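## Task

Pick up the mug on the desk and set it upright (not lying on its side) on the wall shelf. All other objects must stay on whatever shelf, table or counter they started on. The robot must not tip over or finish leaning, or the task fails. The mug counts as placed only if it rests there without the robot supporting it.

## Robot and tools

ROBOT. A Hello Robot Stretch 3 with a single arm: a two-wheeled base (0.33 m long, 0.34 m wide), a lift sliding on a mast, and a telescoping arm that reaches out to the robot's right side. The gripper cannot be moved forward by the arm; the base must drive instead. Turning in place pivots around the point between the drive wheels, 0.05 m behind the front edge. With the arm pulled in and the wrist folded, a turn sweeps a 0.28 m radius; an unfolded level gripper reaches beyond that. A loose object may occasionally get nudged by an outside push.

FRAMES. Base frame: origin on the floor between the drive wheels, x ahead, y to the left, z up. Odometry frame is the base frame as it was when the scene began. hand_pose is reported in the base frame at the spot where closed fingertips meet; with all wrist joints at zero its x axis points up, y points back along the arm to the mast, z toward the rear.

execute_actions. Argument actions is a list holding exactly one action (or none, which just reports state and images). An action may contain base, joints, or both, plus optional contact_limits; its motions begin together. base takes one command only: {"translate_m": d}, a relative straight drive in metres from the current position, forward positive, range -1 to 1; or {"rotate_rad": d}, a relative in-place turn in radians, counter-clockwise (left) positive, range -3.2 to 3.2. No sideways driving. joints is a set of absolute targets keyed by name: lift_m 0 to 1.1 (arm height on mast), arm_m 0 to 0.52 (extension), wrist_yaw_rad -1.345 to 4.42 (0 along the arm, positive toward the front, 3.0 folded over the base), wrist_pitch_rad -1.57 to 0.451 (0 level, negative tips fingers down), wrist_roll_rad -2.911 to 2.911 (0 fingers side by side), gripper_m -0.089 to 0.179 (larger is wider; actual tip gap is 0.007 m less when nearly shut, 0.025 m less when wide, zero below 0.007), head_pan_rad -3.953 to 1.73 (0 forward, positive left, -1.57 looks along the arm), head_tilt_rad -1.53 to 0.419 (negative looks down). Done tolerances: 0.004 for metres joints, 0.02 for yaw, roll and head, 0.05 for pitch. contact_limits: {"arm_m": n} with n a motor_effort percentage 1 to 100; the arm halts (contact_stop) when effort reaches about n (negative when retracting). Lower is softer, but too low stops instantly; values above the maximum are clipped. cameras picks which images come back: head_camera, nav_camera, wrist_camera or all (default all; [] none). Bad keys or out-of-range numbers reject the whole call. Joints or base omitted from an action may still be driving toward earlier targets. Each action lasts at most 15 s. If a result reports a stop, later motion calls in the same reply are skipped.

wait: seconds 0 to 10; nothing new commanded, returns state and images. zoom_image: camera plus region [x0, y0, x1, y1] in image pixels from the top-left, at most 504x504, on that camera's latest full image. finished_scene: scene number (1 or 2); ends the scene irreversibly and reports success and the next task. Replying with no tool call ends everything.

RESULTS. base_status and joint_status: done, off_target (stopped short and may still push), contact_stop, time_out, torque_fault (old target dropped). on_its_own covers uncommanded joints; held at is the target, not the position. After a contact_stop the arm or lift goes slack until commanded again; a slack lift may sink under load or get pushed up by fingers closing on a surface. Base, wrist and head never contact-stop and keep pushing. A wrist servo pushed hard for several seconds turns off for 10 s. motor_effort is percent of maximum, positive toward larger values, peak in brackets; readings carry sizeable fixed and random errors. Wheel effort positive means pushing forward. lidar_m: 12 distances in 30 degree sectors, 1st ahead, counting counter-clockwise (4th left, 7th behind, 10th right), in a plane 0.17 m high, range 0.15 to 12 m, '-' for nothing; misses glass, thin legs, and parts hidden by the robot. wrist_depth_mm (45 to 1000) and head_depth_mm (280 to 4000, sideways image) are 7x7 grids of median depth. base_odometry counts wheel turns, so slip looks like travel; heading -3.142 to 3.142. turned_by_wheels and turned_by_imu give rotation since the last result. base_tilt in degrees, forward and right positive, with up to about 4 degrees fixed bias.

CAMERAS. head_camera and nav_camera move with the head pan and tilt; wrist_camera rides on the gripper. Calibration lines give K, distortion and T_world_to_cam (base frame to camera), with small per-scene errors.

SPEED. Full base speed (0.30 m/s, 1.9 rad/s) only when stowed: lift_m under 0.30, arm_m under 0.03, wrist_yaw_rad over 2.54; otherwise 0.10 m/s and 0.63 rad/s. Faster robot motion is better.

GRIPPING. Command gripper_m smaller than the object to grasp; release by opening at least 0.02 past the contact value. Neither reading nor status confirms a hold; check images. Over-squeezing triggers a guard that weakens the grip; resend a different value to regrip.

AVOID. Fold or unfold the wrist only with lift_m 0.32 to 0.95, wrist_pitch_rad -0.4, roll near 0; once folded the lift may go to 0.25. With yaw below -0.4 keep pitch at -0.5 or lower. Pushing into something rigid with the gripper above about 0.45 m can tip the robot, more so with raised contact limits or repeated pushes. Don't drive while the gripper is holding or hooked on something fixed, and beware snagging furniture, especially reversing. If tilted, reverse the last move in small steps, free the gripper, and lower lift_m to about 0.2. Avoid drops, slams and hard hits. The robot holds its last command while you think. Base commands are measured from the last reported position.

Each tool is called after "Call:" as a command line: name --argument value for each argument, lists and objects as JSON in quotes; but a table of rows of numbers goes row by row, as --pt "numbers of a row", without its own name.

## Session

Call:
execute_actions --actions '[]'

Scene clock: 0.00 s.
base_odometry: x=+0.000 y=+0.000 heading=+0.000 (m, m, rad; odometry frame)
turned_by_wheels: +0.000 (rad since the last result)
turned_by_imu: +0.000 (rad since the last result)
base_tilt: forward=-1.5 right=+2.5 (deg)
lidar_m: 2.39 2.63 2.59 1.94 1.67 1.67 1.93 1.49 1.60 2.14 2.06 2.08
head_depth_mm: 1958 2264 2248 2264 2252 2228 2207 / 1956 2412 2434 2440 2432 2437 2352 / 1967 2622 2679 2696 2668 2705 2454 / 1967 2863 2976 2993 2986 2950 2451 / 1958 2902 3382 3346 3384 3222 2474 / 1956 2909 3312 3304 3299 3281 2462 / 1950 2878 2897 2883 2877 2875 2455
base_status: not commanded
joint_positions: lift_m=+0.333 arm_m=+0.001 wrist_yaw_rad=+2.831 wrist_pitch_rad=-0.513 wrist_roll_rad=-0.002 gripper_m=+0.037 head_pan_rad=+0.003 head_tilt_rad=-0.022
joint_status: not commanded
motor_effort: left_wheel=+1 right_wheel=-1 lift_m=+26 arm_m=+0 wrist_yaw_rad=+1 wrist_pitch_rad=+5 wrist_roll_rad=+0 gripper_m=+0 head_pan_rad=+0 head_tilt_rad=+2 (%)
hand_pose: x=+0.0434 y=+0.0549 z=+0.3251 quat_wxyz=(+0.284, +0.702, +0.072, +0.649) (m; base frame)
wrist_depth_mm: - - - - - - - / - - - - - - - / - 809 818 822 842 850 870 / - 675 682 692 697 706 708 / 551 571 596 581 582 590 600 / 491 - - 512 519 512 525 / - - - 447 447 452 459
pictures: head_camera (sideways: a quarter turn clockwise sets it upright), nav_camera (sideways: a quarter turn counterclockwise sets it upright), wrist_camera
Images, in order (width x height): head_camera 896x504, nav_camera 672x504, wrist_camera 644x364.

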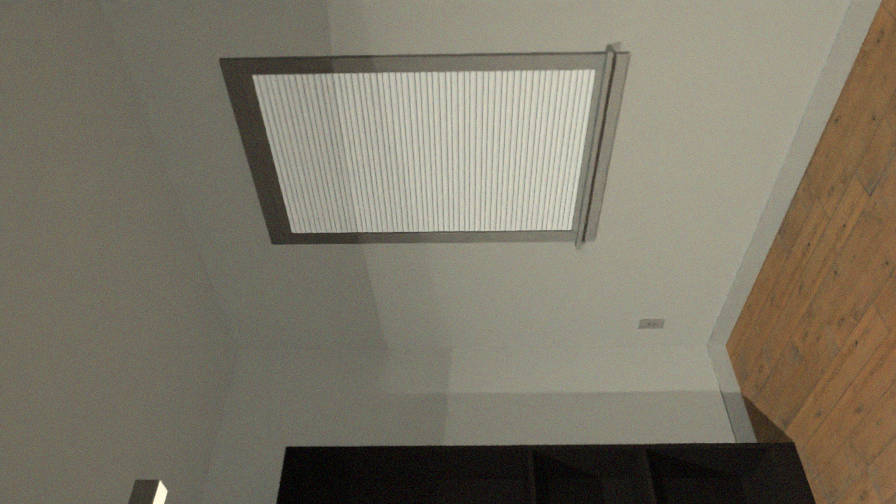

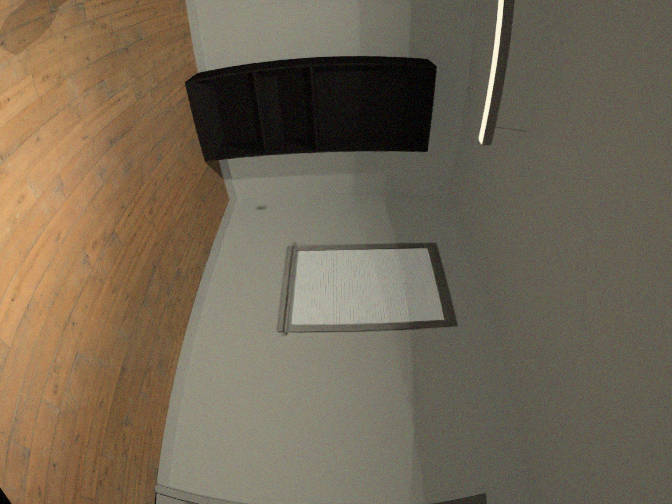

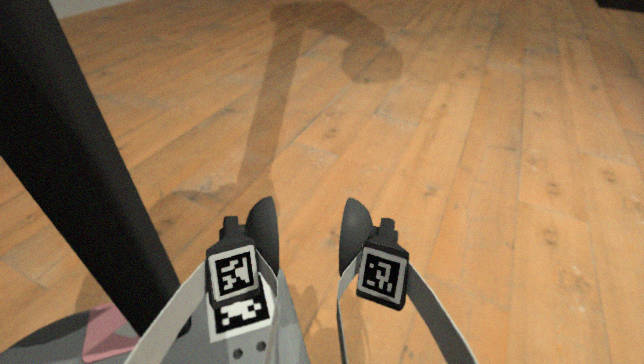

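Call:
execute_actions --actions '[{"joints":{"head_pan_rad":1.5,"head_tilt_rad":-0.3,"lift_m":0.28}}]' --cameras '["nav_camera"]'

Call:
execute_actions --actions '[{"joints":{"head_pan_rad":-1.6}}]' --cameras '["nav_camera"]'

Call:
execute_actions --actions '[{"joints":{"head_pan_rad":-3.1}}]' --cameras '["nav_camera","head_camera"]'

Scene clock: 2.23 s.
base_odometry: x=+0.000 y=+0.000 heading=+0.000 (m, m, rad; odometry frame)
turned_by_wheels: +0.000 (rad since the last result)
turned_by_imu: +0.000 (rad since the last result)
base_tilt: forward=-1.2 right=+2.3 (deg)
lidar_m: 2.40 2.64 2.58 1.94 1.67 1.67 1.93 1.49 1.59 2.15 2.05 2.08
head_depth_mm: 2752 2855 2993 3044 2847 2112 1633 / 2863 2974 3122 3252 2987 2103 1634 / 2514 2650 2768 2944 2906 2121 1642 / 2274 2355 2467 2564 2627 2139 1655 / 2049 2126 2200 2279 2396 2128 1643 / 1871 1933 1985 2056 2117 2134 1661 / 1719 1767 1829 1877 1952 1982 1661
base_status: not commanded
joint_positions: lift_m=+0.280 arm_m=+0.001 wrist_yaw_rad=+2.831 wrist_pitch_rad=-0.513 wrist_roll_rad=-0.002 gripper_m=+0.037 head_pan_rad=+1.493 head_tilt_rad=-0.296
joint_status: all done
motor_effort: left_wheel=+1(0) right_wheel=+0(0) lift_m=+18(22) arm_m=+0(0) wrist_yaw_rad=+0(0) wrist_pitch_rad=+5(5) wrist_roll_rad=+0(0) gripper_m=+0(0) head_pan_rad=+2(26) head_tilt_rad=-2(22) (%)
hand_pose: x=+0.0434 y=+0.0549 z=+0.2722 quat_wxyz=(+0.284, +0.702, +0.072, +0.649) (m; base frame)
wrist_depth_mm: - - - - - - - / - 919 919 941 964 979 - / - 708 736 727 750 755 780 / - 597 590 610 604 625 630 / 497 522 526 519 519 527 526 / 447 - - 447 459 451 461 / - - - 397 397 401 404
pictures: nav_camera (sideways: a quarter turn counterclockwise sets it upright)
camera_calibration (this result's frames):
nav_camera: T_world_to_cam=[[0.0466483, 0.307154, 0.950516, -1.19601], [0.995303, -0.0950933, -0.0181174, 0.0696947], [0.0848229, 0.946897, -0.310147, 0.358965], [0, 0, 0, 1]] pos_world=[-0.0440239, 0.0340851, 1.24942]
Images, in order (width x height): nav_camera 672x504.

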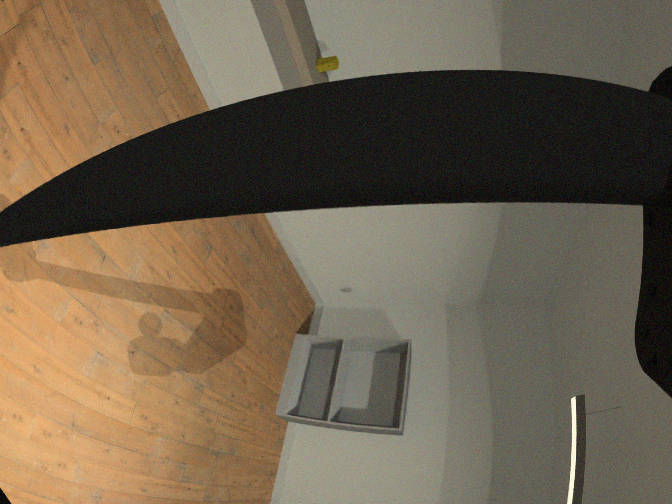

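Scene clock: 4.33 s.
base_odometry: x=+0.000 y=+0.000 heading=+0.000 (m, m, rad; odometry frame)
turned_by_wheels: +0.000 (rad since the last result)
turned_by_imu: +0.000 (rad since the last result)
base_tilt: forward=-1.3 right=+2.4 (deg)
lidar_m: 2.40 2.64 2.59 1.94 1.67 1.67 1.93 1.49 1.59 2.15 2.05 2.08
head_depth_mm: 1814 1881 1972 2016 1427 1845 1636 / 1978 2059 2134 2216 1633 2104 1599 / 2118 2220 2321 2434 2561 2137 1645 / 2341 2443 2541 2715 2788 2133 1650 / 2425 2510 2622 2699 2745 2145 1660 / 2223 2295 2377 2469 2555 2160 1652 / 2052 2129 2197 2247 2354 2170 1667
base_status: not commanded
joint_positions: lift_m=+0.280 arm_m=+0.001 wrist_yaw_rad=+2.831 wrist_pitch_rad=-0.513 wrist_roll_rad=-0.002 gripper_m=+0.037 head_pan_rad=-1.593 head_tilt_rad=-0.296
joint_status: all done
motor_effort: left_wheel=+1(0) right_wheel=-1(1) lift_m=+18(18) arm_m=+0(0) wrist_yaw_rad=+0(0) wrist_pitch_rad=+5(5) wrist_roll_rad=+0(0) gripper_m=+0(0) head_pan_rad=-2(28) head_tilt_rad=-1(2) (%)
hand_pose: x=+0.0434 y=+0.0549 z=+0.2722 quat_wxyz=(+0.284, +0.702, +0.072, +0.649) (m; base frame)
wrist_depth_mm: - - - - - - - / - 927 922 945 940 993 - / - 721 728 732 760 759 767 / - 599 603 605 611 625 630 / 486 523 523 516 523 529 534 / 449 - - 444 458 457 467 / - - - 397 399 407 403
pictures: nav_camera (sideways: a quarter turn counterclockwise sets it upright)
camera_calibration (this result's frames):
nav_camera: T_world_to_cam=[[-0.0293655, -0.309451, 0.950462, -1.19548], [-0.999068, 0.0391697, -0.0181144, 0.0818565], [-0.0316238, -0.950108, -0.310313, 0.359891], [0, 0, 0, 1]] pos_world=[0.0580555, -0.0312134, 1.24942]
Images, in order (width x height): nav_camera 672x504.

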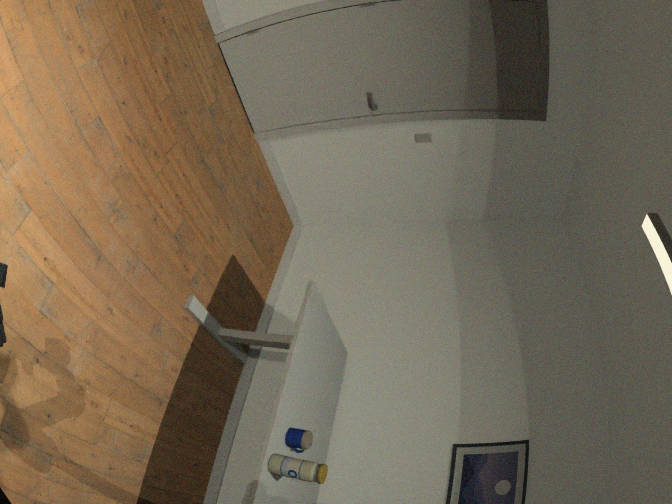

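Scene clock: 5.67 s.
base_odometry: x=+0.000 y=+0.000 heading=+0.000 (m, m, rad; odometry frame)
turned_by_wheels: +0.000 (rad since the last result)
turned_by_imu: +0.000 (rad since the last result)
base_tilt: forward=-1.3 right=+2.4 (deg)
lidar_m: 2.40 2.65 2.58 1.94 1.67 1.67 1.93 1.49 1.59 2.14 2.05 2.08
head_depth_mm: 1713 1771 1845 1903 1988 2009 1648 / 1849 1932 2013 2102 2180 2140 1636 / 2034 2126 2212 2318 2468 2139 1646 / 2181 2286 2378 2480 2600 2152 1657 / 2047 2129 2230 2307 2403 2146 1662 / 1914 1982 2040 2132 2177 2150 1665 / 1778 1847 1910 1966 1380 1972 1613
base_status: not commanded
joint_positions: lift_m=+0.280 arm_m=+0.001 wrist_yaw_rad=+2.831 wrist_pitch_rad=-0.513 wrist_roll_rad=-0.002 gripper_m=+0.037 head_pan_rad=-3.093 head_tilt_rad=-0.296
joint_status: all done
motor_effort: left_wheel=+0(1) right_wheel=+0(1) lift_m=+18(18) arm_m=+0(0) wrist_yaw_rad=+1(0) wrist_pitch_rad=+5(5) wrist_roll_rad=+0(0) gripper_m=+1(0) head_pan_rad=-1(23) head_tilt_rad=-1(2) (%)
hand_pose: x=+0.0434 y=+0.0549 z=+0.2722 quat_wxyz=(+0.284, +0.702, +0.072, +0.649) (m; base frame)
wrist_depth_mm: - - - - - - - / - 891 920 924 987 963 - / - 723 731 745 741 768 769 / - 589 598 616 615 616 630 / 497 521 519 513 523 529 532 / 445 - - 450 458 457 459 / - - - 399 401 407 406
pictures: head_camera (sideways: a quarter turn clockwise sets it upright), nav_camera (sideways: a quarter turn counterclockwise sets it upright)
camera_calibration (this result's frames):
head_camera: T_world_to_cam=[[0.26548, 0.0201526, -0.963906, 1.27252], [0.101451, -0.994815, 0.00714298, -0.00336734], [-0.958764, -0.0996858, -0.266148, 0.310702], [0, 0, 0, 1]] pos_world=[-0.0395987, 0.00197796, 1.30931]
nav_camera: T_world_to_cam=[[-0.310782, 0.00740136, 0.950453, -1.19375], [-0.0315976, 0.999337, -0.0181139, 0.0759543], [-0.949956, -0.0356615, -0.310342, 0.36553], [0, 0, 0, 1]] pos_world=[-0.0213585, -0.0540331, 1.24942]
Images, in order (width x height): head_camera 896x504, nav_camera 672x504.

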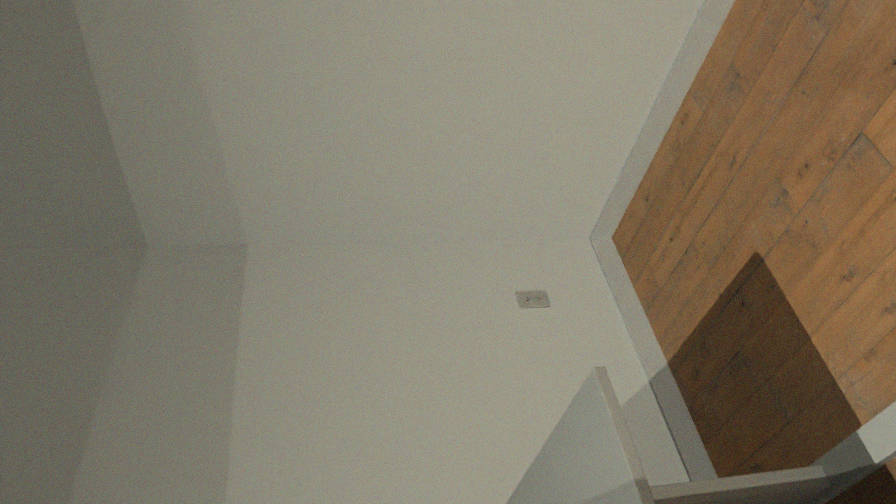

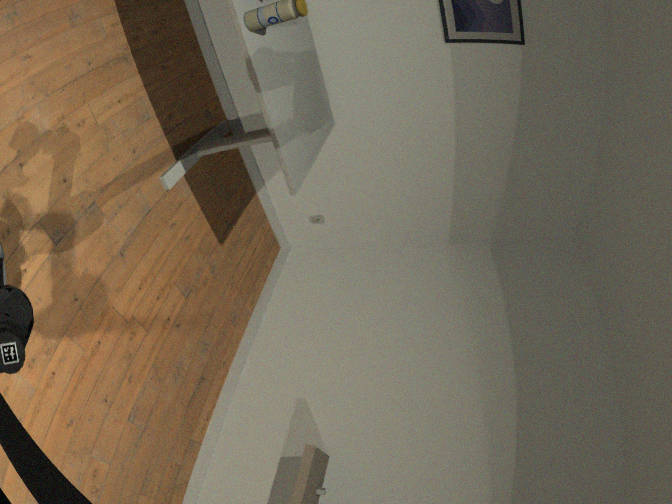

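Call:
execute_actions --actions '[{"base":{"rotate_rad":-2.05},"joints":{"head_pan_rad":0,"head_tilt_rad":-0.6}}]' --cameras '[]'

Call:
execute_actions --actions '[{"base":{"translate_m":0.65}}]' --cameras '[]'

Call:
execute_actions --actions '[{"base":{"rotate_rad":1.22},"joints":{"head_pan_rad":-1.57}}]' --cameras '[]'

Call:
execute_actions --actions '[{"joints":{"lift_m":0.75,"wrist_pitch_rad":-0.4}}]' --cameras '["nav_camera","head_camera"]'

Scene clock: 9.67 s.
base_odometry: x=+0.000 y=+0.000 heading=-2.050 (m, m, rad; odometry frame)
turned_by_wheels: -2.050 (rad since the last result)
turned_by_imu: -2.044 (rad since the last result)
base_tilt: forward=-1.3 right=+2.5 (deg)
lidar_m: 1.59 2.22 2.06 2.09 2.47 2.64 2.59 1.89 1.67 1.67 1.99 1.49
head_depth_mm: 1537 1667 1423 2027 1868 1522 1288 / 1582 1726 1291 2097 1871 1536 1286 / 1635 1775 1538 2176 1892 1539 1292 / 1679 1840 1542 2229 1895 1540 1290 / 1732 1906 1560 1929 1914 1539 1295 / 1773 1971 1560 2379 1905 1553 1301 / 1832 2034 2185 2431 1912 1557 1305
base_status: done
joint_positions: lift_m=+0.280 arm_m=+0.001 wrist_yaw_rad=+2.831 wrist_pitch_rad=-0.513 wrist_roll_rad=-0.002 gripper_m=+0.037 head_pan_rad=-0.007 head_tilt_rad=-0.593
joint_status: all done
motor_effort: left_wheel=+2(8) right_wheel=-2(5) lift_m=+18(18) arm_m=+0(0) wrist_yaw_rad=+1(1) wrist_pitch_rad=+5(5) wrist_roll_rad=+0(0) gripper_m=+0(1) head_pan_rad=+2(23) head_tilt_rad=-3(21) (%)
hand_pose: x=+0.0434 y=+0.0549 z=+0.2722 quat_wxyz=(+0.284, +0.702, +0.072, +0.649) (m; base frame)
wrist_depth_mm: - - - - - - - / - 926 919 942 947 975 - / - 722 732 743 753 761 766 / - 597 594 606 612 630 629 / 490 518 526 512 517 526 529 / 450 - - 447 459 462 456 / - - - 397 396 400 407
pictures: none
No camera images: the call's "cameras" was empty. Leave "cameras" out to get every camera's image.

Scene clock: 13.53 s.
base_odometry: x=-0.300 y=-0.577 heading=-2.050 (m, m, rad; odometry frame)
turned_by_wheels: +0.000 (rad since the last result)
turned_by_imu: +0.003 (rad since the last result)
base_tilt: forward=-1.2 right=+2.3 (deg)
lidar_m: 0.96 0.96 1.87 1.87 2.25 3.18 3.22 2.11 1.86 1.87 1.04 1.25
head_depth_mm: 1012 1105 1208 1070 755 674 1250 / 1044 1140 1249 1071 805 678 1286 / 1073 1176 1299 1082 833 698 1290 / 1106 1214 1323 1084 837 720 1298 / 1144 1262 1367 1095 843 747 1297 / 1175 1303 1423 1100 847 1397 1274 / 1223 1348 1505 1106 849 1515 1308
base_status: done
joint_positions: lift_m=+0.280 arm_m=+0.001 wrist_yaw_rad=+2.831 wrist_pitch_rad=-0.514 wrist_roll_rad=-0.002 gripper_m=+0.037 head_pan_rad=-0.007 head_tilt_rad=-0.594
joint_status: not commanded
motor_effort: left_wheel=+1(8) right_wheel=-1(4) lift_m=+18(18) arm_m=-1(1) wrist_yaw_rad=+0(0) wrist_pitch_rad=+5(5) wrist_roll_rad=+0(0) gripper_m=+0(0) head_pan_rad=+2(2) head_tilt_rad=-2(3) (%)
hand_pose: x=+0.0434 y=+0.0549 z=+0.2722 quat_wxyz=(+0.284, +0.702, +0.072, +0.649) (m; base frame)
wrist_depth_mm: - - - - - - - / - 884 937 952 951 973 - / - 732 730 730 738 752 706 / - 588 599 606 620 626 630 / 496 520 524 513 516 523 531 / 447 - - 444 462 456 464 / - - - 397 401 403 410
pictures: none
No camera images: the call's "cameras" was empty. Leave "cameras" out to get every camera's image.

Scene clock: 15.53 s.
base_odometry: x=-0.300 y=-0.577 heading=-0.830 (m, m, rad; odometry frame)
turned_by_wheels: +1.220 (rad since the last result)
turned_by_imu: +1.216 (rad since the last result)
base_tilt: forward=-1.3 right=+2.5 (deg)
lidar_m: 1.87 1.91 2.56 3.20 2.78 1.96 1.87 1.86 1.04 1.25 0.96 1.69
head_depth_mm: 1062 1162 1283 1069 828 693 1289 / 1063 1161 1280 1079 600 662 1291 / 1054 1156 1279 1082 807 684 1290 / 1058 1156 1274 1088 751 704 1299 / 1057 1148 1270 1100 843 705 1294 / 1052 1152 1272 1100 846 705 1303 / 1048 1143 1264 1105 850 709 1304
base_status: done
joint_positions: lift_m=+0.280 arm_m=+0.001 wrist_yaw_rad=+2.831 wrist_pitch_rad=-0.514 wrist_roll_rad=-0.002 gripper_m=+0.037 head_pan_rad=-1.563 head_tilt_rad=-0.594
joint_status: all done
motor_effort: left_wheel=-1(5) right_wheel=+1(6) lift_m=+18(18) arm_m=-1(1) wrist_yaw_rad=+1(0) wrist_pitch_rad=+5(5) wrist_roll_rad=+0(0) gripper_m=+0(1) head_pan_rad=-3(25) head_tilt_rad=-3(3) (%)
hand_pose: x=+0.0434 y=+0.0548 z=+0.2722 quat_wxyz=(+0.284, +0.702, +0.072, +0.649) (m; base frame)
wrist_depth_mm: - - - - - - - / - 926 892 931 939 967 - / - 718 727 739 756 765 767 / - 589 600 611 614 632 630 / 490 516 524 517 524 519 534 / 448 - - 445 462 455 458 / - - - 400 394 400 408
pictures: none
No camera images: the call's "cameras" was empty. Leave "cameras" out to get every camera's image.

Scene clock: 20.63 s.
base_odometry: x=-0.300 y=-0.577 heading=-0.830 (m, m, rad; odometry frame)
turned_by_wheels: +0.000 (rad since the last result)
turned_by_imu: +0.000 (rad since the last result)
base_tilt: forward=-1.3 right=+2.6 (deg)
lidar_m: 1.87 1.92 2.56 3.20 2.77 1.96 1.86 1.86 1.04 1.25 0.96 1.69
head_depth_mm: 1064 1163 1279 1075 825 693 1288 / 1064 1159 1281 1076 600 662 1283 / 1058 1165 1272 1079 811 685 1291 / 1053 1157 1281 1086 752 702 1301 / 1058 1154 1270 1094 842 705 1296 / 1053 1154 1271 1102 847 708 1314 / 1052 1146 1263 1108 852 709 1302
base_status: not commanded
joint_positions: lift_m=+0.750 arm_m=+0.001 wrist_yaw_rad=+2.831 wrist_pitch_rad=-0.422 wrist_roll_rad=-0.002 gripper_m=+0.037 head_pan_rad=-1.563 head_tilt_rad=-0.594
joint_status: all done
motor_effort: left_wheel=-1(0) right_wheel=+1(1) lift_m=+33(34) arm_m=+0(1) wrist_yaw_rad=+0(1) wrist_pitch_rad=+9(10) wrist_roll_rad=+0(0) gripper_m=+0(0) head_pan_rad=-2(3) head_tilt_rad=-3(3) (%)
hand_pose: x=+0.0472 y=+0.0667 z=+0.7613 quat_wxyz=(+0.254, +0.705, +0.040, +0.661) (m; base frame)
wrist_depth_mm: - - - - - - - / - - - - - - - / - - - - - - - / - - - - - - - / - - - - - - - / - - - - - - - / 872 - 898 887 913 904 913
pictures: head_camera (sideways: a quarter turn clockwise sets it upright), nav_camera (sideways: a quarter turn counterclockwise sets it upright)
camera_calibration (this result's frames):
head_camera: T_world_to_cam=[[-0.0114016, 0.536767, -0.843653, 1.11731], [0.998169, 0.0562348, 0.0222891, -0.0285502], [0.0594067, -0.841854, -0.536425, 0.656206], [0, 0, 0, 1]] pos_world=[0.00225392, -0.0456981, 1.29526]
nav_camera: T_world_to_cam=[[-0.01803, -0.575036, 0.817929, -1.02266], [-0.999828, 0.0138888, -0.0122754, 0.0742535], [-0.00430123, -0.81801, -0.575188, 0.704389], [0, 0, 0, 1]] pos_world=[0.0588318, -0.012901, 1.24253]
Images, in order (width x height): head_camera 896x504, nav_camera 672x504.

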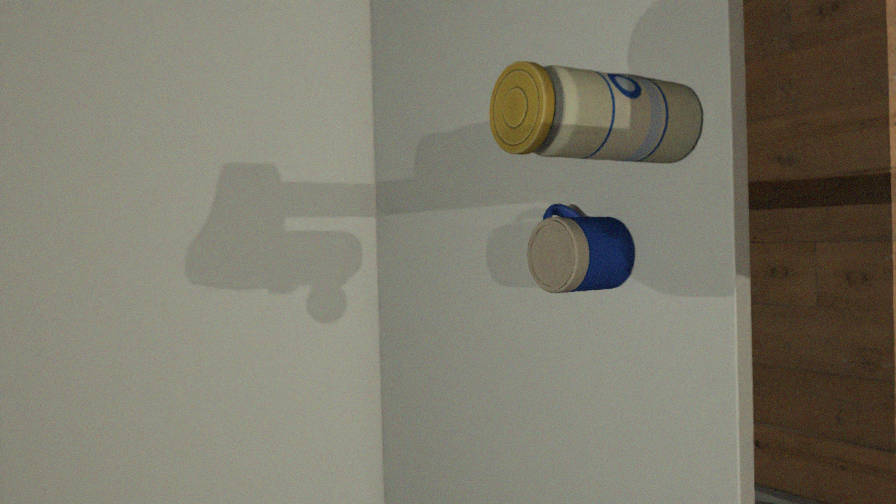

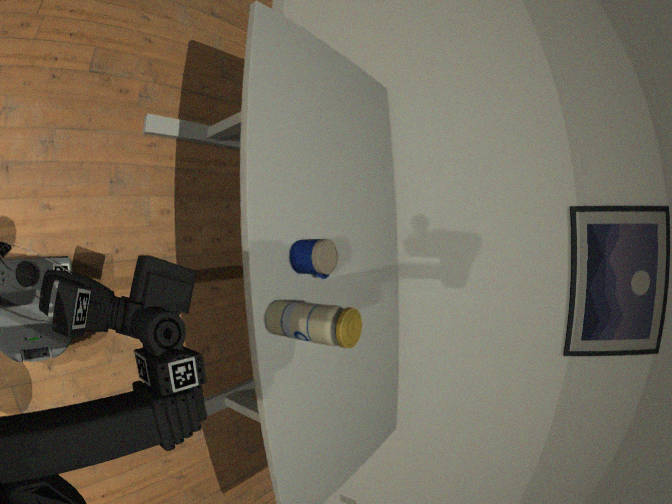

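Call:
execute_actions --actions '[{"base":{"translate_m":0.08},"joints":{"wrist_yaw_rad":0,"gripper_m":0.125}}]' --cameras '[]'

Call:
execute_actions --actions '[{"joints":{"wrist_pitch_rad":-0.1,"lift_m":0.68,"arm_m":0.06,"head_tilt_rad":-0.8}}]'

Scene clock: 24.40 s.
base_odometry: x=-0.246 y=-0.636 heading=-0.830 (m, m, rad; odometry frame)
turned_by_wheels: +0.000 (rad since the last result)
turned_by_imu: +0.001 (rad since the last result)
base_tilt: forward=-1.2 right=+2.4 (deg)
lidar_m: 1.79 1.84 2.46 3.18 2.90 2.05 1.95 1.85 1.09 1.24 0.91 1.69
head_depth_mm: 1058 1155 1281 1072 605 658 1286 / 1059 1154 1274 1076 829 694 1295 / 1052 1155 1275 1083 743 698 1330 / 1055 1153 1270 1087 840 702 1290 / 1055 1154 1278 1093 841 701 1297 / 1046 1150 1268 1098 846 707 1299 / 1049 1149 1263 1111 849 709 1279
base_status: done
joint_positions: lift_m=+0.750 arm_m=+0.001 wrist_yaw_rad=+0.002 wrist_pitch_rad=-0.422 wrist_roll_rad=-0.002 gripper_m=+0.125 head_pan_rad=-1.563 head_tilt_rad=-0.594
joint_status: all done
motor_effort: left_wheel=+0(2) right_wheel=+1(3) lift_m=+33(33) arm_m=-1(0) wrist_yaw_rad=-2(2) wrist_pitch_rad=+8(8) wrist_roll_rad=+0(0) gripper_m=-1(89) head_pan_rad=-2(2) head_tilt_rad=-3(3) (%)
hand_pose: x=-0.0210 y=-0.3702 z=+0.7613 quat_wxyz=(+0.693, +0.149, -0.690, -0.148) (m; base frame)
wrist_depth_mm: 690 725 756 679 789 228 784 / 444 457 467 340 458 248 514 / 331 336 342 345 332 275 367 / 261 266 271 274 277 282 286 / - 776 - - - - 895 / - - - - - - - / 883 866 888 896 911 922 962
pictures: none
No camera images: the call's "cameras" was empty. Leave "cameras" out to get every camera's image.

Scene clock: 25.97 s.
base_odometry: x=-0.246 y=-0.636 heading=-0.830 (m, m, rad; odometry frame)
turned_by_wheels: +0.000 (rad since the last result)
turned_by_imu: +0.000 (rad since the last result)
base_tilt: forward=-1.3 right=+2.5 (deg)
lidar_m: 1.79 1.84 2.46 3.20 2.90 2.05 1.94 1.85 1.09 1.24 0.92 1.69
head_depth_mm: 1097 1218 1012 622 708 1363 - / 1098 1209 1022 818 739 1394 - / 1087 1207 1022 759 738 - - / 1081 1206 1029 826 743 1352 1180 / 1085 1210 1032 831 730 1353 1186 / 1083 1210 1039 836 731 1359 1191 / 1086 1217 1047 840 735 1336 1188
base_status: not commanded
joint_positions: lift_m=+0.680 arm_m=+0.060 wrist_yaw_rad=+0.002 wrist_pitch_rad=-0.126 wrist_roll_rad=-0.002 gripper_m=+0.125 head_pan_rad=-1.563 head_tilt_rad=-0.790
joint_status: all done
motor_effort: left_wheel=-1(1) right_wheel=+1(1) lift_m=+18(31) arm_m=+4(4) wrist_yaw_rad=-1(2) wrist_pitch_rad=+10(11) wrist_roll_rad=+0(0) gripper_m=+0(0) head_pan_rad=-3(2) head_tilt_rad=-4(20) (%)
hand_pose: x=-0.0211 y=-0.4559 z=+0.7631 quat_wxyz=(+0.707, +0.045, -0.705, -0.044) (m; base frame)
wrist_depth_mm: 815 820 848 844 856 201 171 / 859 863 872 891 942 204 180 / 619 646 667 285 693 207 191 / 356 362 366 297 383 213 204 / 250 268 257 260 262 218 255 / 200 - 196 198 199 213 204 / - 180 185 189 193 - 691
pictures: head_camera (sideways: a quarter turn clockwise sets it upright), nav_camera (sideways: a quarter turn counterclockwise sets it upright), wrist_camera
camera_calibration (this result's frames):
head_camera: T_world_to_cam=[[-0.0125289, 0.690957, -0.722788, 0.959759], [0.998217, 0.0508336, 0.0312917, -0.040264], [0.0583631, -0.721107, -0.690361, 0.856463], [0, 0, 0, 1]] pos_world=[0.00223109, -0.0435038, 1.28623]
nav_camera: T_world_to_cam=[[-0.0169521, -0.723476, 0.690141, -0.856109], [-0.999842, 0.0159916, -0.00779527, 0.0684183], [-0.0053968, -0.690164, -0.723633, 0.897489], [0, 0, 0, 1]] pos_world=[0.0587383, -0.0010541, 1.24082]
wrist_camera: T_world_to_cam=[[-0.998646, 0.02857, 0.043479, -0.0545231], [-0.0315928, 0.330964, -0.943114, 0.893721], [-0.0413348, -0.943211, -0.329613, -0.0156196], [0, 0, 0, 1]] pos_world=[-0.0268597, -0.308964, 0.840103]
Images, in order (width x height): head_camera 896x504, nav_camera 672x504, wrist_camera 644x364.

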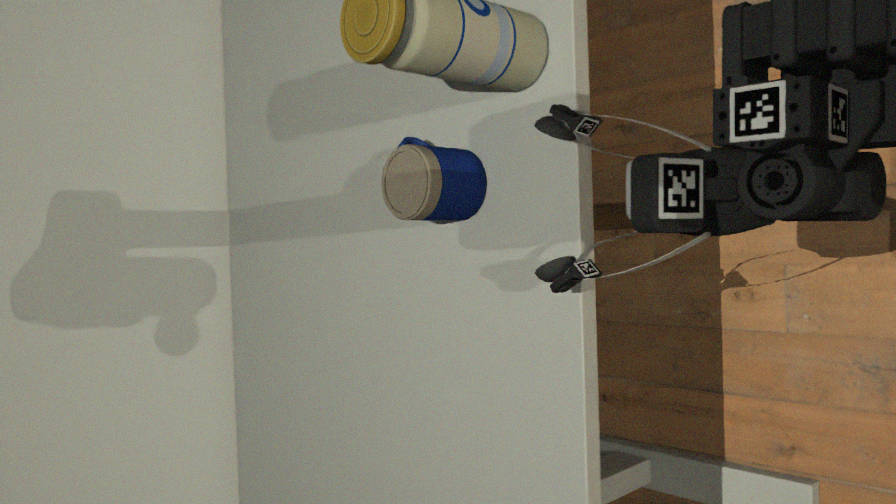

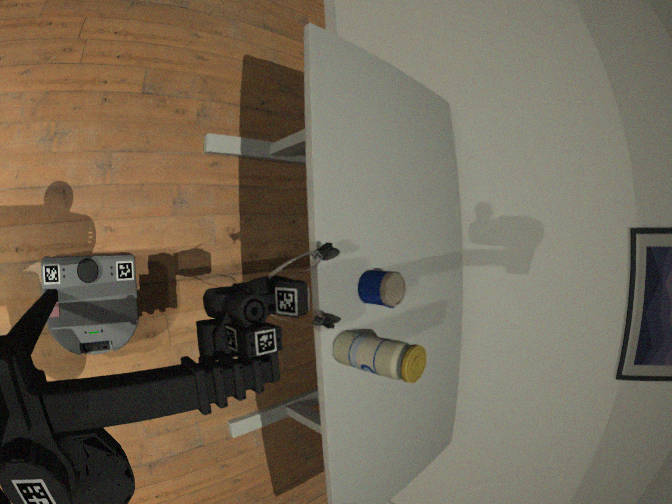

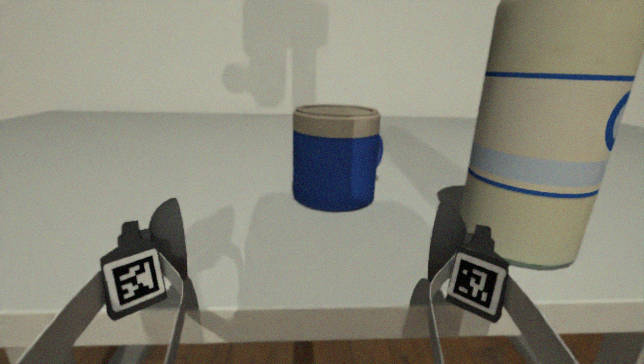

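Call:
execute_actions --actions '[{"joints":{"arm_m":0.16}}]' --cameras '["wrist_camera","head_camera"]'

Scene clock: 28.40 s.
base_odometry: x=-0.246 y=-0.636 heading=-0.830 (m, m, rad; odometry frame)
turned_by_wheels: +0.000 (rad since the last result)
turned_by_imu: +0.000 (rad since the last result)
base_tilt: forward=-1.3 right=+2.4 (deg)
lidar_m: 1.79 1.83 2.46 3.20 2.90 2.04 1.94 1.86 1.09 1.24 0.92 1.68
head_depth_mm: 1093 1211 1012 620 699 - - / 1089 1213 1020 819 718 - 1171 / 1093 1217 1022 761 - 1271 1180 / 1090 1208 1028 839 734 1347 1183 / 1087 1198 1034 830 730 1357 1187 / 1085 1211 1043 832 732 1353 1195 / 1079 1216 1047 840 733 1330 1185
base_status: not commanded
joint_positions: lift_m=+0.680 arm_m=+0.160 wrist_yaw_rad=+0.001 wrist_pitch_rad=-0.125 wrist_roll_rad=-0.002 gripper_m=+0.125 head_pan_rad=-1.563 head_tilt_rad=-0.790
joint_status: all done
motor_effort: left_wheel=+0(0) right_wheel=+1(1) lift_m=+18(18) arm_m=+4(2) wrist_yaw_rad=-1(1) wrist_pitch_rad=+10(9) wrist_roll_rad=+0(0) gripper_m=+0(1) head_pan_rad=-2(3) head_tilt_rad=-4(5) (%)
hand_pose: x=-0.0212 y=-0.5559 z=+0.7632 quat_wxyz=(+0.707, +0.045, -0.705, -0.044) (m; base frame)
wrist_depth_mm: 719 738 746 771 770 781 814 / 766 779 801 800 818 816 827 / 616 637 655 217 711 738 135 / 355 365 368 188 326 391 134 / 249 269 255 199 234 284 134 / 200 - 195 198 198 193 135 / - 156 159 160 162 162 137
pictures: head_camera (sideways: a quarter turn clockwise sets it upright), wrist_camera
camera_calibration (this result's frames):
head_camera: T_world_to_cam=[[-0.0125232, 0.691053, -0.722696, 0.959639], [0.998217, 0.0508201, 0.0312974, -0.0402714], [0.0583556, -0.721016, -0.690457, 0.856587], [0, 0, 0, 1]] pos_world=[0.00223067, -0.0435017, 1.28622]
wrist_camera: T_world_to_cam=[[-0.998638, 0.0288459, 0.0434634, -0.0515691], [-0.0315083, 0.33048, -0.943287, 0.926813], [-0.0415738, -0.943372, -0.329121, -0.110397], [0, 0, 0, 1]] pos_world=[-0.0268862, -0.408951, 0.840157]
Images, in order (width x height): head_camera 896x504, wrist_camera 644x364.

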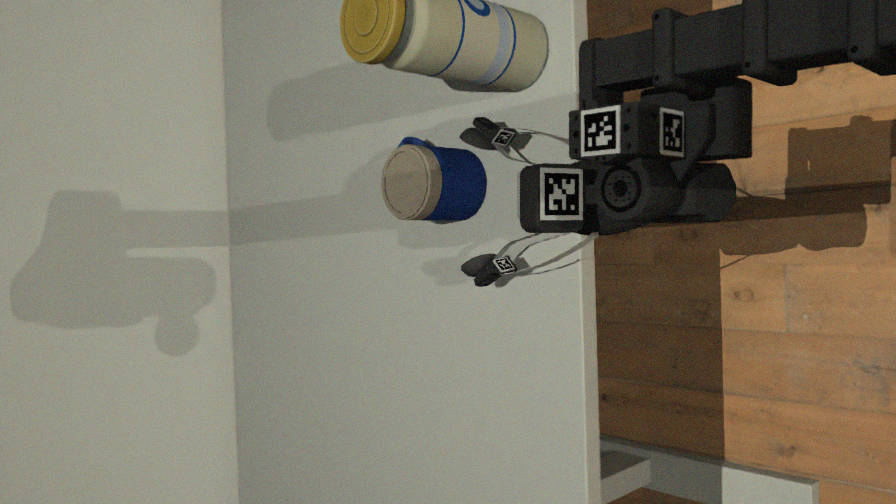

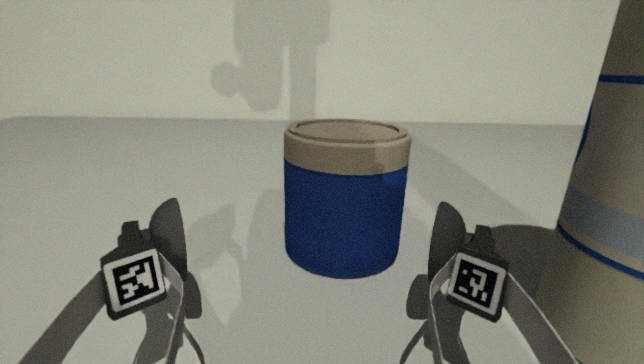

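Call:
execute_actions --actions '[{"joints":{"arm_m":0.225,"wrist_yaw_rad":-0.08}}]' --cameras '["wrist_camera"]'

Call:
execute_actions --actions '[{"joints":{"gripper_m":0.02}}]' --cameras '["wrist_camera","head_camera"]'

Scene clock: 30.67 s.
base_odometry: x=-0.246 y=-0.636 heading=-0.830 (m, m, rad; odometry frame)
turned_by_wheels: +0.000 (rad since the last result)
turned_by_imu: +0.000 (rad since the last result)
base_tilt: forward=-1.4 right=+2.5 (deg)
lidar_m: 1.79 1.83 2.46 3.20 2.90 2.05 1.94 1.86 1.09 1.24 0.92 1.69
head_depth_mm: 1092 1213 1012 622 700 - - / 1091 1209 1018 841 - 1319 1173 / 1086 1214 1024 740 - 1331 1182 / 1087 1206 1025 840 724 1352 1177 / 1089 1203 1036 831 729 1349 1184 / 1084 1214 1042 837 730 1366 1183 / 1081 1218 1048 840 733 1340 1193
base_status: not commanded
joint_positions: lift_m=+0.680 arm_m=+0.225 wrist_yaw_rad=-0.078 wrist_pitch_rad=-0.125 wrist_roll_rad=-0.002 gripper_m=+0.125 head_pan_rad=-1.563 head_tilt_rad=-0.790
joint_status: all done
motor_effort: left_wheel=-1(0) right_wheel=+1(1) lift_m=+18(17) arm_m=+4(5) wrist_yaw_rad=-1(2) wrist_pitch_rad=+9(10) wrist_roll_rad=+0(0) gripper_m=+0(0) head_pan_rad=-3(2) head_tilt_rad=-5(4) (%)
hand_pose: x=-0.0412 y=-0.6201 z=+0.7632 quat_wxyz=(+0.705, +0.017, -0.706, -0.072) (m; base frame)
wrist_depth_mm: 633 671 693 705 732 776 795 / 672 688 717 753 758 818 867 / 613 637 653 691 716 719 765 / 355 363 140 119 325 396 404 / 250 265 226 123 234 283 270 / 199 - 178 131 183 211 194 / - 156 152 140 161 162 125
pictures: wrist_camera
camera_calibration (this result's frames):
wrist_camera: T_world_to_cam=[[-0.993172, 0.108262, 0.0434621, -0.0202171], [-0.00510011, 0.331902, -0.9433, 0.949396], [-0.116549, -0.937081, -0.329083, -0.171027], [0, 0, 0, 1]] pos_world=[-0.0351701, -0.473183, 0.840162]
Images, in order (width x height): wrist_camera 644x364.

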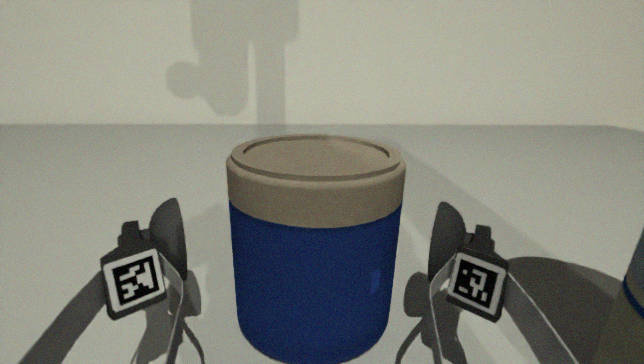

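Scene clock: 32.20 s.
base_odometry: x=-0.246 y=-0.636 heading=-0.830 (m, m, rad; odometry frame)
turned_by_wheels: +0.000 (rad since the last result)
turned_by_imu: +0.000 (rad since the last result)
base_tilt: forward=-1.5 right=+2.5 (deg)
lidar_m: 1.79 1.84 2.46 3.19 2.90 2.04 1.95 1.85 1.09 1.24 0.91 1.69
head_depth_mm: 1090 1212 1009 622 700 - - / 1095 1212 1012 821 - 1317 1170 / 1093 1205 1022 742 - 1317 1178 / 1086 1204 1030 830 725 1341 1181 / 1081 1199 1035 827 727 1354 1191 / 1084 1214 1039 832 731 1356 1187 / 1079 1216 1049 837 735 1335 1194
base_status: not commanded
joint_positions: lift_m=+0.680 arm_m=+0.225 wrist_yaw_rad=-0.082 wrist_pitch_rad=-0.127 wrist_roll_rad=-0.002 gripper_m=+0.021 head_pan_rad=-1.563 head_tilt_rad=-0.790
joint_status: all done
motor_effort: left_wheel=-2(0) right_wheel=+1(1) lift_m=+18(18) arm_m=+4(4) wrist_yaw_rad=+1(2) wrist_pitch_rad=+10(10) wrist_roll_rad=+0(0) gripper_m=-22(100) head_pan_rad=-2(3) head_tilt_rad=-4(4) (%)
hand_pose: x=-0.0419 y=-0.6200 z=+0.7628 quat_wxyz=(+0.704, +0.016, -0.706, -0.074) (m; base frame)
wrist_depth_mm: 640 676 685 708 748 775 810 / 671 695 704 748 786 826 846 / 606 624 631 682 700 723 766 / 349 354 131 118 348 388 397 / 247 251 128 121 141 265 268 / 190 196 140 129 149 202 194 / 155 156 150 138 155 162 129
pictures: head_camera (sideways: a quarter turn clockwise sets it upright), wrist_camera
camera_calibration (this result's frames):
head_camera: T_world_to_cam=[[-0.0125231, 0.691059, -0.72269, 0.959631], [0.998217, 0.0508197, 0.0312978, -0.0402719], [0.0583555, -0.721009, -0.690464, 0.856596], [0, 0, 0, 1]] pos_world=[0.00223066, -0.0435016, 1.28622]
wrist_camera: T_world_to_cam=[[-0.992837, 0.111271, 0.0435019, -0.0191284], [-0.00396523, 0.333225, -0.942839, 0.949508], [-0.119407, -0.936258, -0.330397, -0.169722], [0, 0, 0, 1]] pos_world=[-0.0354924, -0.473176, 0.839989]
Images, in order (width x height): head_camera 896x504, wrist_camera 644x364.

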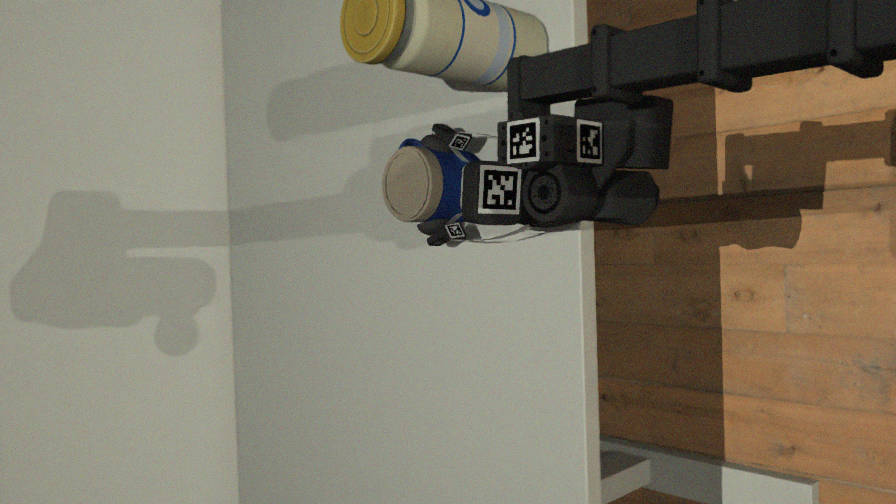

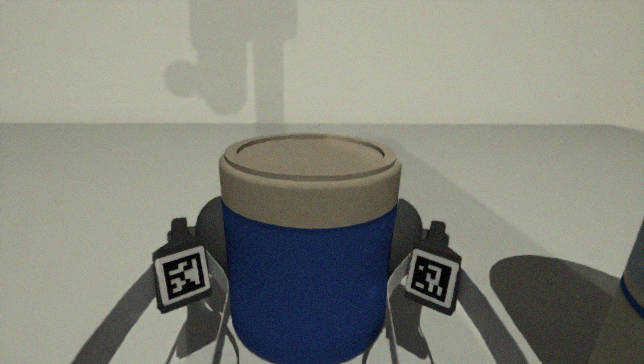

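Call:
execute_actions --actions '[{"joints":{"lift_m":0.72,"wrist_yaw_rad":0.05}}]' --cameras '[]'

Call:
execute_actions --actions '[{"joints":{"arm_m":0,"head_tilt_rad":-0.5}}]' --cameras '[]'

Call:
execute_actions --actions '[{"base":{"rotate_rad":-0.5}}]' --cameras '[]'

Call:
execute_actions --actions '[{"base":{"translate_m":-1},"joints":{"head_pan_rad":-2.7}}]'

Scene clock: 34.50 s.
base_odometry: x=-0.246 y=-0.636 heading=-0.830 (m, m, rad; odometry frame)
turned_by_wheels: +0.000 (rad since the last result)
turned_by_imu: +0.000 (rad since the last result)
base_tilt: forward=-1.3 right=+2.3 (deg)
lidar_m: 1.79 1.83 2.46 3.19 2.89 2.04 1.94 1.86 1.09 1.25 0.91 1.69
head_depth_mm: 1093 1211 1006 619 709 - - / 1091 1214 1019 844 - 1332 1165 / 1086 1208 1024 776 - 1343 1178 / 1086 1207 1034 781 732 1344 1184 / 1081 1207 1034 835 727 1344 1181 / 1082 1213 1045 834 732 1349 1190 / 1077 1217 1048 840 736 1336 1189
base_status: not commanded
joint_positions: lift_m=+0.719 arm_m=+0.225 wrist_yaw_rad=+0.048 wrist_pitch_rad=-0.148 wrist_roll_rad=-0.002 gripper_m=+0.021 head_pan_rad=-1.563 head_tilt_rad=-0.790
joint_status: all done
motor_effort: left_wheel=-1(1) right_wheel=+1(2) lift_m=+35(36) arm_m=+4(4) wrist_yaw_rad=+2(3) wrist_pitch_rad=+18(19) wrist_roll_rad=+0(0) gripper_m=-22(22) head_pan_rad=-3(3) head_tilt_rad=-5(4) (%)
hand_pose: x=-0.0094 y=-0.6193 z=+0.7965 quat_wxyz=(+0.707, +0.070, -0.703, -0.036) (m; base frame)
wrist_depth_mm: 680 702 702 701 721 711 717 / 732 723 739 743 738 751 744 / 700 733 765 750 764 779 777 / 426 436 132 118 427 473 478 / 308 310 128 122 143 329 333 / 240 247 139 129 149 253 255 / 196 198 186 137 196 205 206
pictures: none
No camera images: the call's "cameras" was empty. Leave "cameras" out to get every camera's image.

Scene clock: 37.37 s.
base_odometry: x=-0.246 y=-0.636 heading=-0.830 (m, m, rad; odometry frame)
turned_by_wheels: +0.000 (rad since the last result)
turned_by_imu: +0.000 (rad since the last result)
base_tilt: forward=-1.2 right=+2.4 (deg)
lidar_m: 1.79 1.83 2.46 3.19 2.89 2.05 1.94 1.85 1.09 1.24 0.91 1.69
head_depth_mm: 1065 1138 1239 1254 618 622 1264 / 1053 1140 1235 1259 929 734 1269 / 1057 1138 1234 1271 937 737 508 / 1053 1134 1233 1273 936 739 515 / 1048 1135 1233 1288 943 744 1283 / 1047 1133 1226 1296 948 746 1276 / 1046 1124 1223 1289 951 745 667
base_status: not commanded
joint_positions: lift_m=+0.719 arm_m=+0.002 wrist_yaw_rad=+0.049 wrist_pitch_rad=-0.149 wrist_roll_rad=-0.002 gripper_m=+0.021 head_pan_rad=-1.563 head_tilt_rad=-0.507
joint_status: all done
joint sent to its limit — the command would take arm_m past its lower limit, so that joint was sent only as far as its limit.
motor_effort: left_wheel=-1(1) right_wheel=+1(0) lift_m=+34(34) arm_m=-4(4) wrist_yaw_rad=+1(2) wrist_pitch_rad=+19(19) wrist_roll_rad=+0(0) gripper_m=-21(21) head_pan_rad=-3(2) head_tilt_rad=+3(20) (%)
hand_pose: x=-0.0092 y=-0.3961 z=+0.7963 quat_wxyz=(+0.707, +0.070, -0.702, -0.036) (m; base frame)
wrist_depth_mm: 896 893 911 892 901 239 221 / 943 926 954 960 953 241 972 / 717 728 753 788 826 250 748 / 429 434 131 118 430 260 479 / 310 311 128 121 142 277 335 / 251 255 139 129 150 257 261 / - - - 137 - - -
pictures: none
No camera images: the call's "cameras" was empty. Leave "cameras" out to get every camera's image.

Scene clock: 39.13 s.
base_odometry: x=-0.246 y=-0.636 heading=-1.330 (m, m, rad; odometry frame)
turned_by_wheels: -0.500 (rad since the last result)
turned_by_imu: -0.500 (rad since the last result)
base_tilt: forward=-1.4 right=+2.6 (deg)
lidar_m: 1.72 1.79 1.84 2.51 3.25 2.82 2.03 1.94 1.81 1.09 1.25 0.91
head_depth_mm: 1436 1572 1732 1251 926 1550 1324 / 1353 1474 1612 1262 929 811 1368 / 1280 1396 1506 1271 934 760 509 / 1219 1312 1419 1274 935 719 515 / 1156 1241 1332 1292 616 651 1314 / 1106 1182 1268 1296 947 748 663 / 1051 1122 1203 1241 950 746 632
base_status: done
joint_positions: lift_m=+0.719 arm_m=+0.002 wrist_yaw_rad=+0.049 wrist_pitch_rad=-0.149 wrist_roll_rad=-0.002 gripper_m=+0.021 head_pan_rad=-1.563 head_tilt_rad=-0.507
joint_status: not commanded
motor_effort: left_wheel=+2(4) right_wheel=-2(4) lift_m=+34(35) arm_m=-3(4) wrist_yaw_rad=+0(1) wrist_pitch_rad=+19(19) wrist_roll_rad=+0(0) gripper_m=-21(21) head_pan_rad=-2(2) head_tilt_rad=+3(3) (%)
hand_pose: x=-0.0092 y=-0.3961 z=+0.7963 quat_wxyz=(+0.707, +0.070, -0.702, -0.036) (m; base frame)
wrist_depth_mm: 757 800 263 - - - - / 800 815 269 - - - - / 714 650 273 791 819 - - / 429 405 132 118 428 517 - / 311 311 128 122 143 - - / 240 252 139 129 149 - - / 955 - - 137 - - -
pictures: none
No camera images: the call's "cameras" was empty. Leave "cameras" out to get every camera's image.

Scene clock: 50.37 s.
base_odometry: x=-0.484 y=+0.335 heading=-1.330 (m, m, rad; odometry frame)
turned_by_wheels: +0.000 (rad since the last result)
turned_by_imu: -0.003 (rad since the last result)
base_tilt: forward=-1.3 right=+2.4 (deg)
lidar_m: 1.85 2.63 2.74 2.92 2.75 1.60 1.15 1.10 1.13 1.52 1.31 1.82
head_depth_mm: 951 1027 1121 1134 1357 1503 1360 / 946 1023 1104 1148 1334 1490 1358 / 936 1011 1101 1154 1326 1484 1374 / 933 1007 1090 1141 1310 1473 1379 / 925 1000 1084 1136 1306 1445 1378 / 919 987 1073 1132 1286 1434 1374 / 911 984 1063 1163 1280 1421 1385
base_status: done
joint_positions: lift_m=+0.719 arm_m=+0.002 wrist_yaw_rad=+0.049 wrist_pitch_rad=-0.149 wrist_roll_rad=-0.002 gripper_m=+0.021 head_pan_rad=-2.693 head_tilt_rad=-0.507
joint_status: all done
motor_effort: left_wheel=+1(3) right_wheel=-2(5) lift_m=+34(34) arm_m=-4(4) wrist_yaw_rad=+1(1) wrist_pitch_rad=+19(19) wrist_roll_rad=+0(0) gripper_m=-21(21) head_pan_rad=-2(27) head_tilt_rad=+3(4) (%)
hand_pose: x=-0.0092 y=-0.3961 z=+0.7963 quat_wxyz=(+0.707, +0.070, -0.702, -0.036) (m; base frame)
wrist_depth_mm: - - - - - 928 748 / - - - - - 941 764 / 708 - - - - 981 772 / - - 131 117 - 995 784 / - - 128 121 142 - 813 / - - 139 129 149 - 822 / - - - 136 - - 834
pictures: head_camera (sideways: a quarter turn clockwise sets it upright), nav_camera (sideways: a quarter turn counterclockwise sets it upright), wrist_camera
camera_calibration (this result's frames):
head_camera: T_world_to_cam=[[0.413153, 0.206891, -0.886849, 1.17105], [0.47836, -0.877978, 0.0180306, -0.0198374], [-0.774904, -0.431683, -0.461708, 0.564078], [0, 0, 0, 1]] pos_world=[-0.0372275, -0.0161938, 1.29934]
nav_camera: T_world_to_cam=[[-0.462195, -0.197505, 0.864504, -1.08068], [-0.415107, 0.909663, -0.0141088, 0.0730751], [-0.783621, -0.365383, -0.502427, 0.614478], [0, 0, 0, 1]] pos_world=[0.0123661, -0.0553944, 1.24402]
wrist_camera: T_world_to_cam=[[-0.998821, -0.0201512, 0.0441687, -0.0656197], [-0.0484333, 0.350992, -0.935125, 0.907073], [0.00334105, -0.936162, -0.351554, 0.0729175], [0, 0, 0, 1]] pos_world=[-0.0218534, -0.251435, 0.876759]
Images, in order (width x height): head_camera 896x504, nav_camera 672x504, wrist_camera 644x364.

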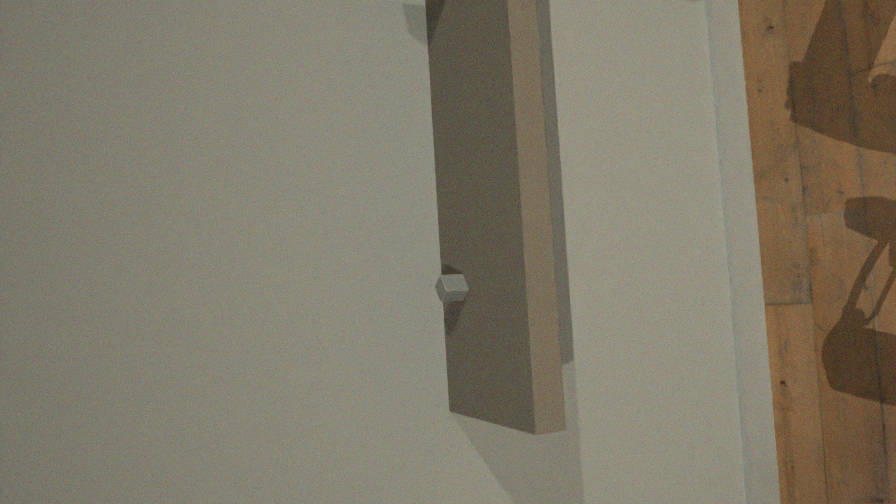

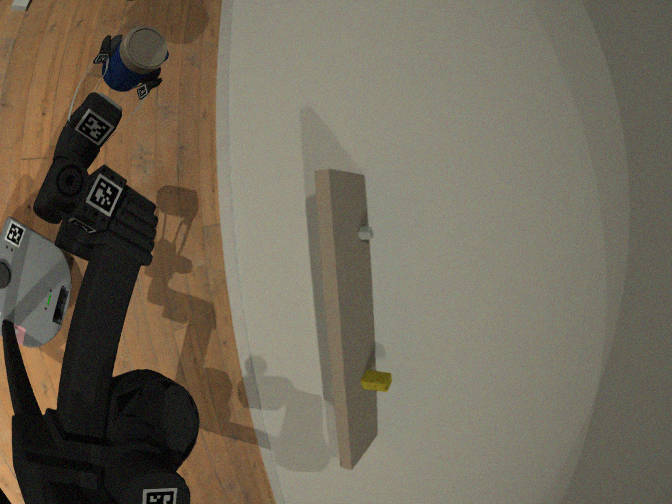

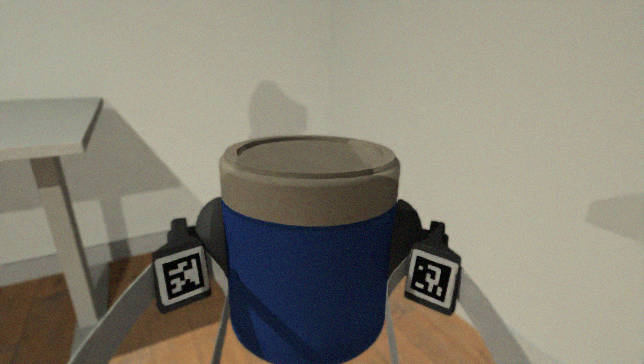

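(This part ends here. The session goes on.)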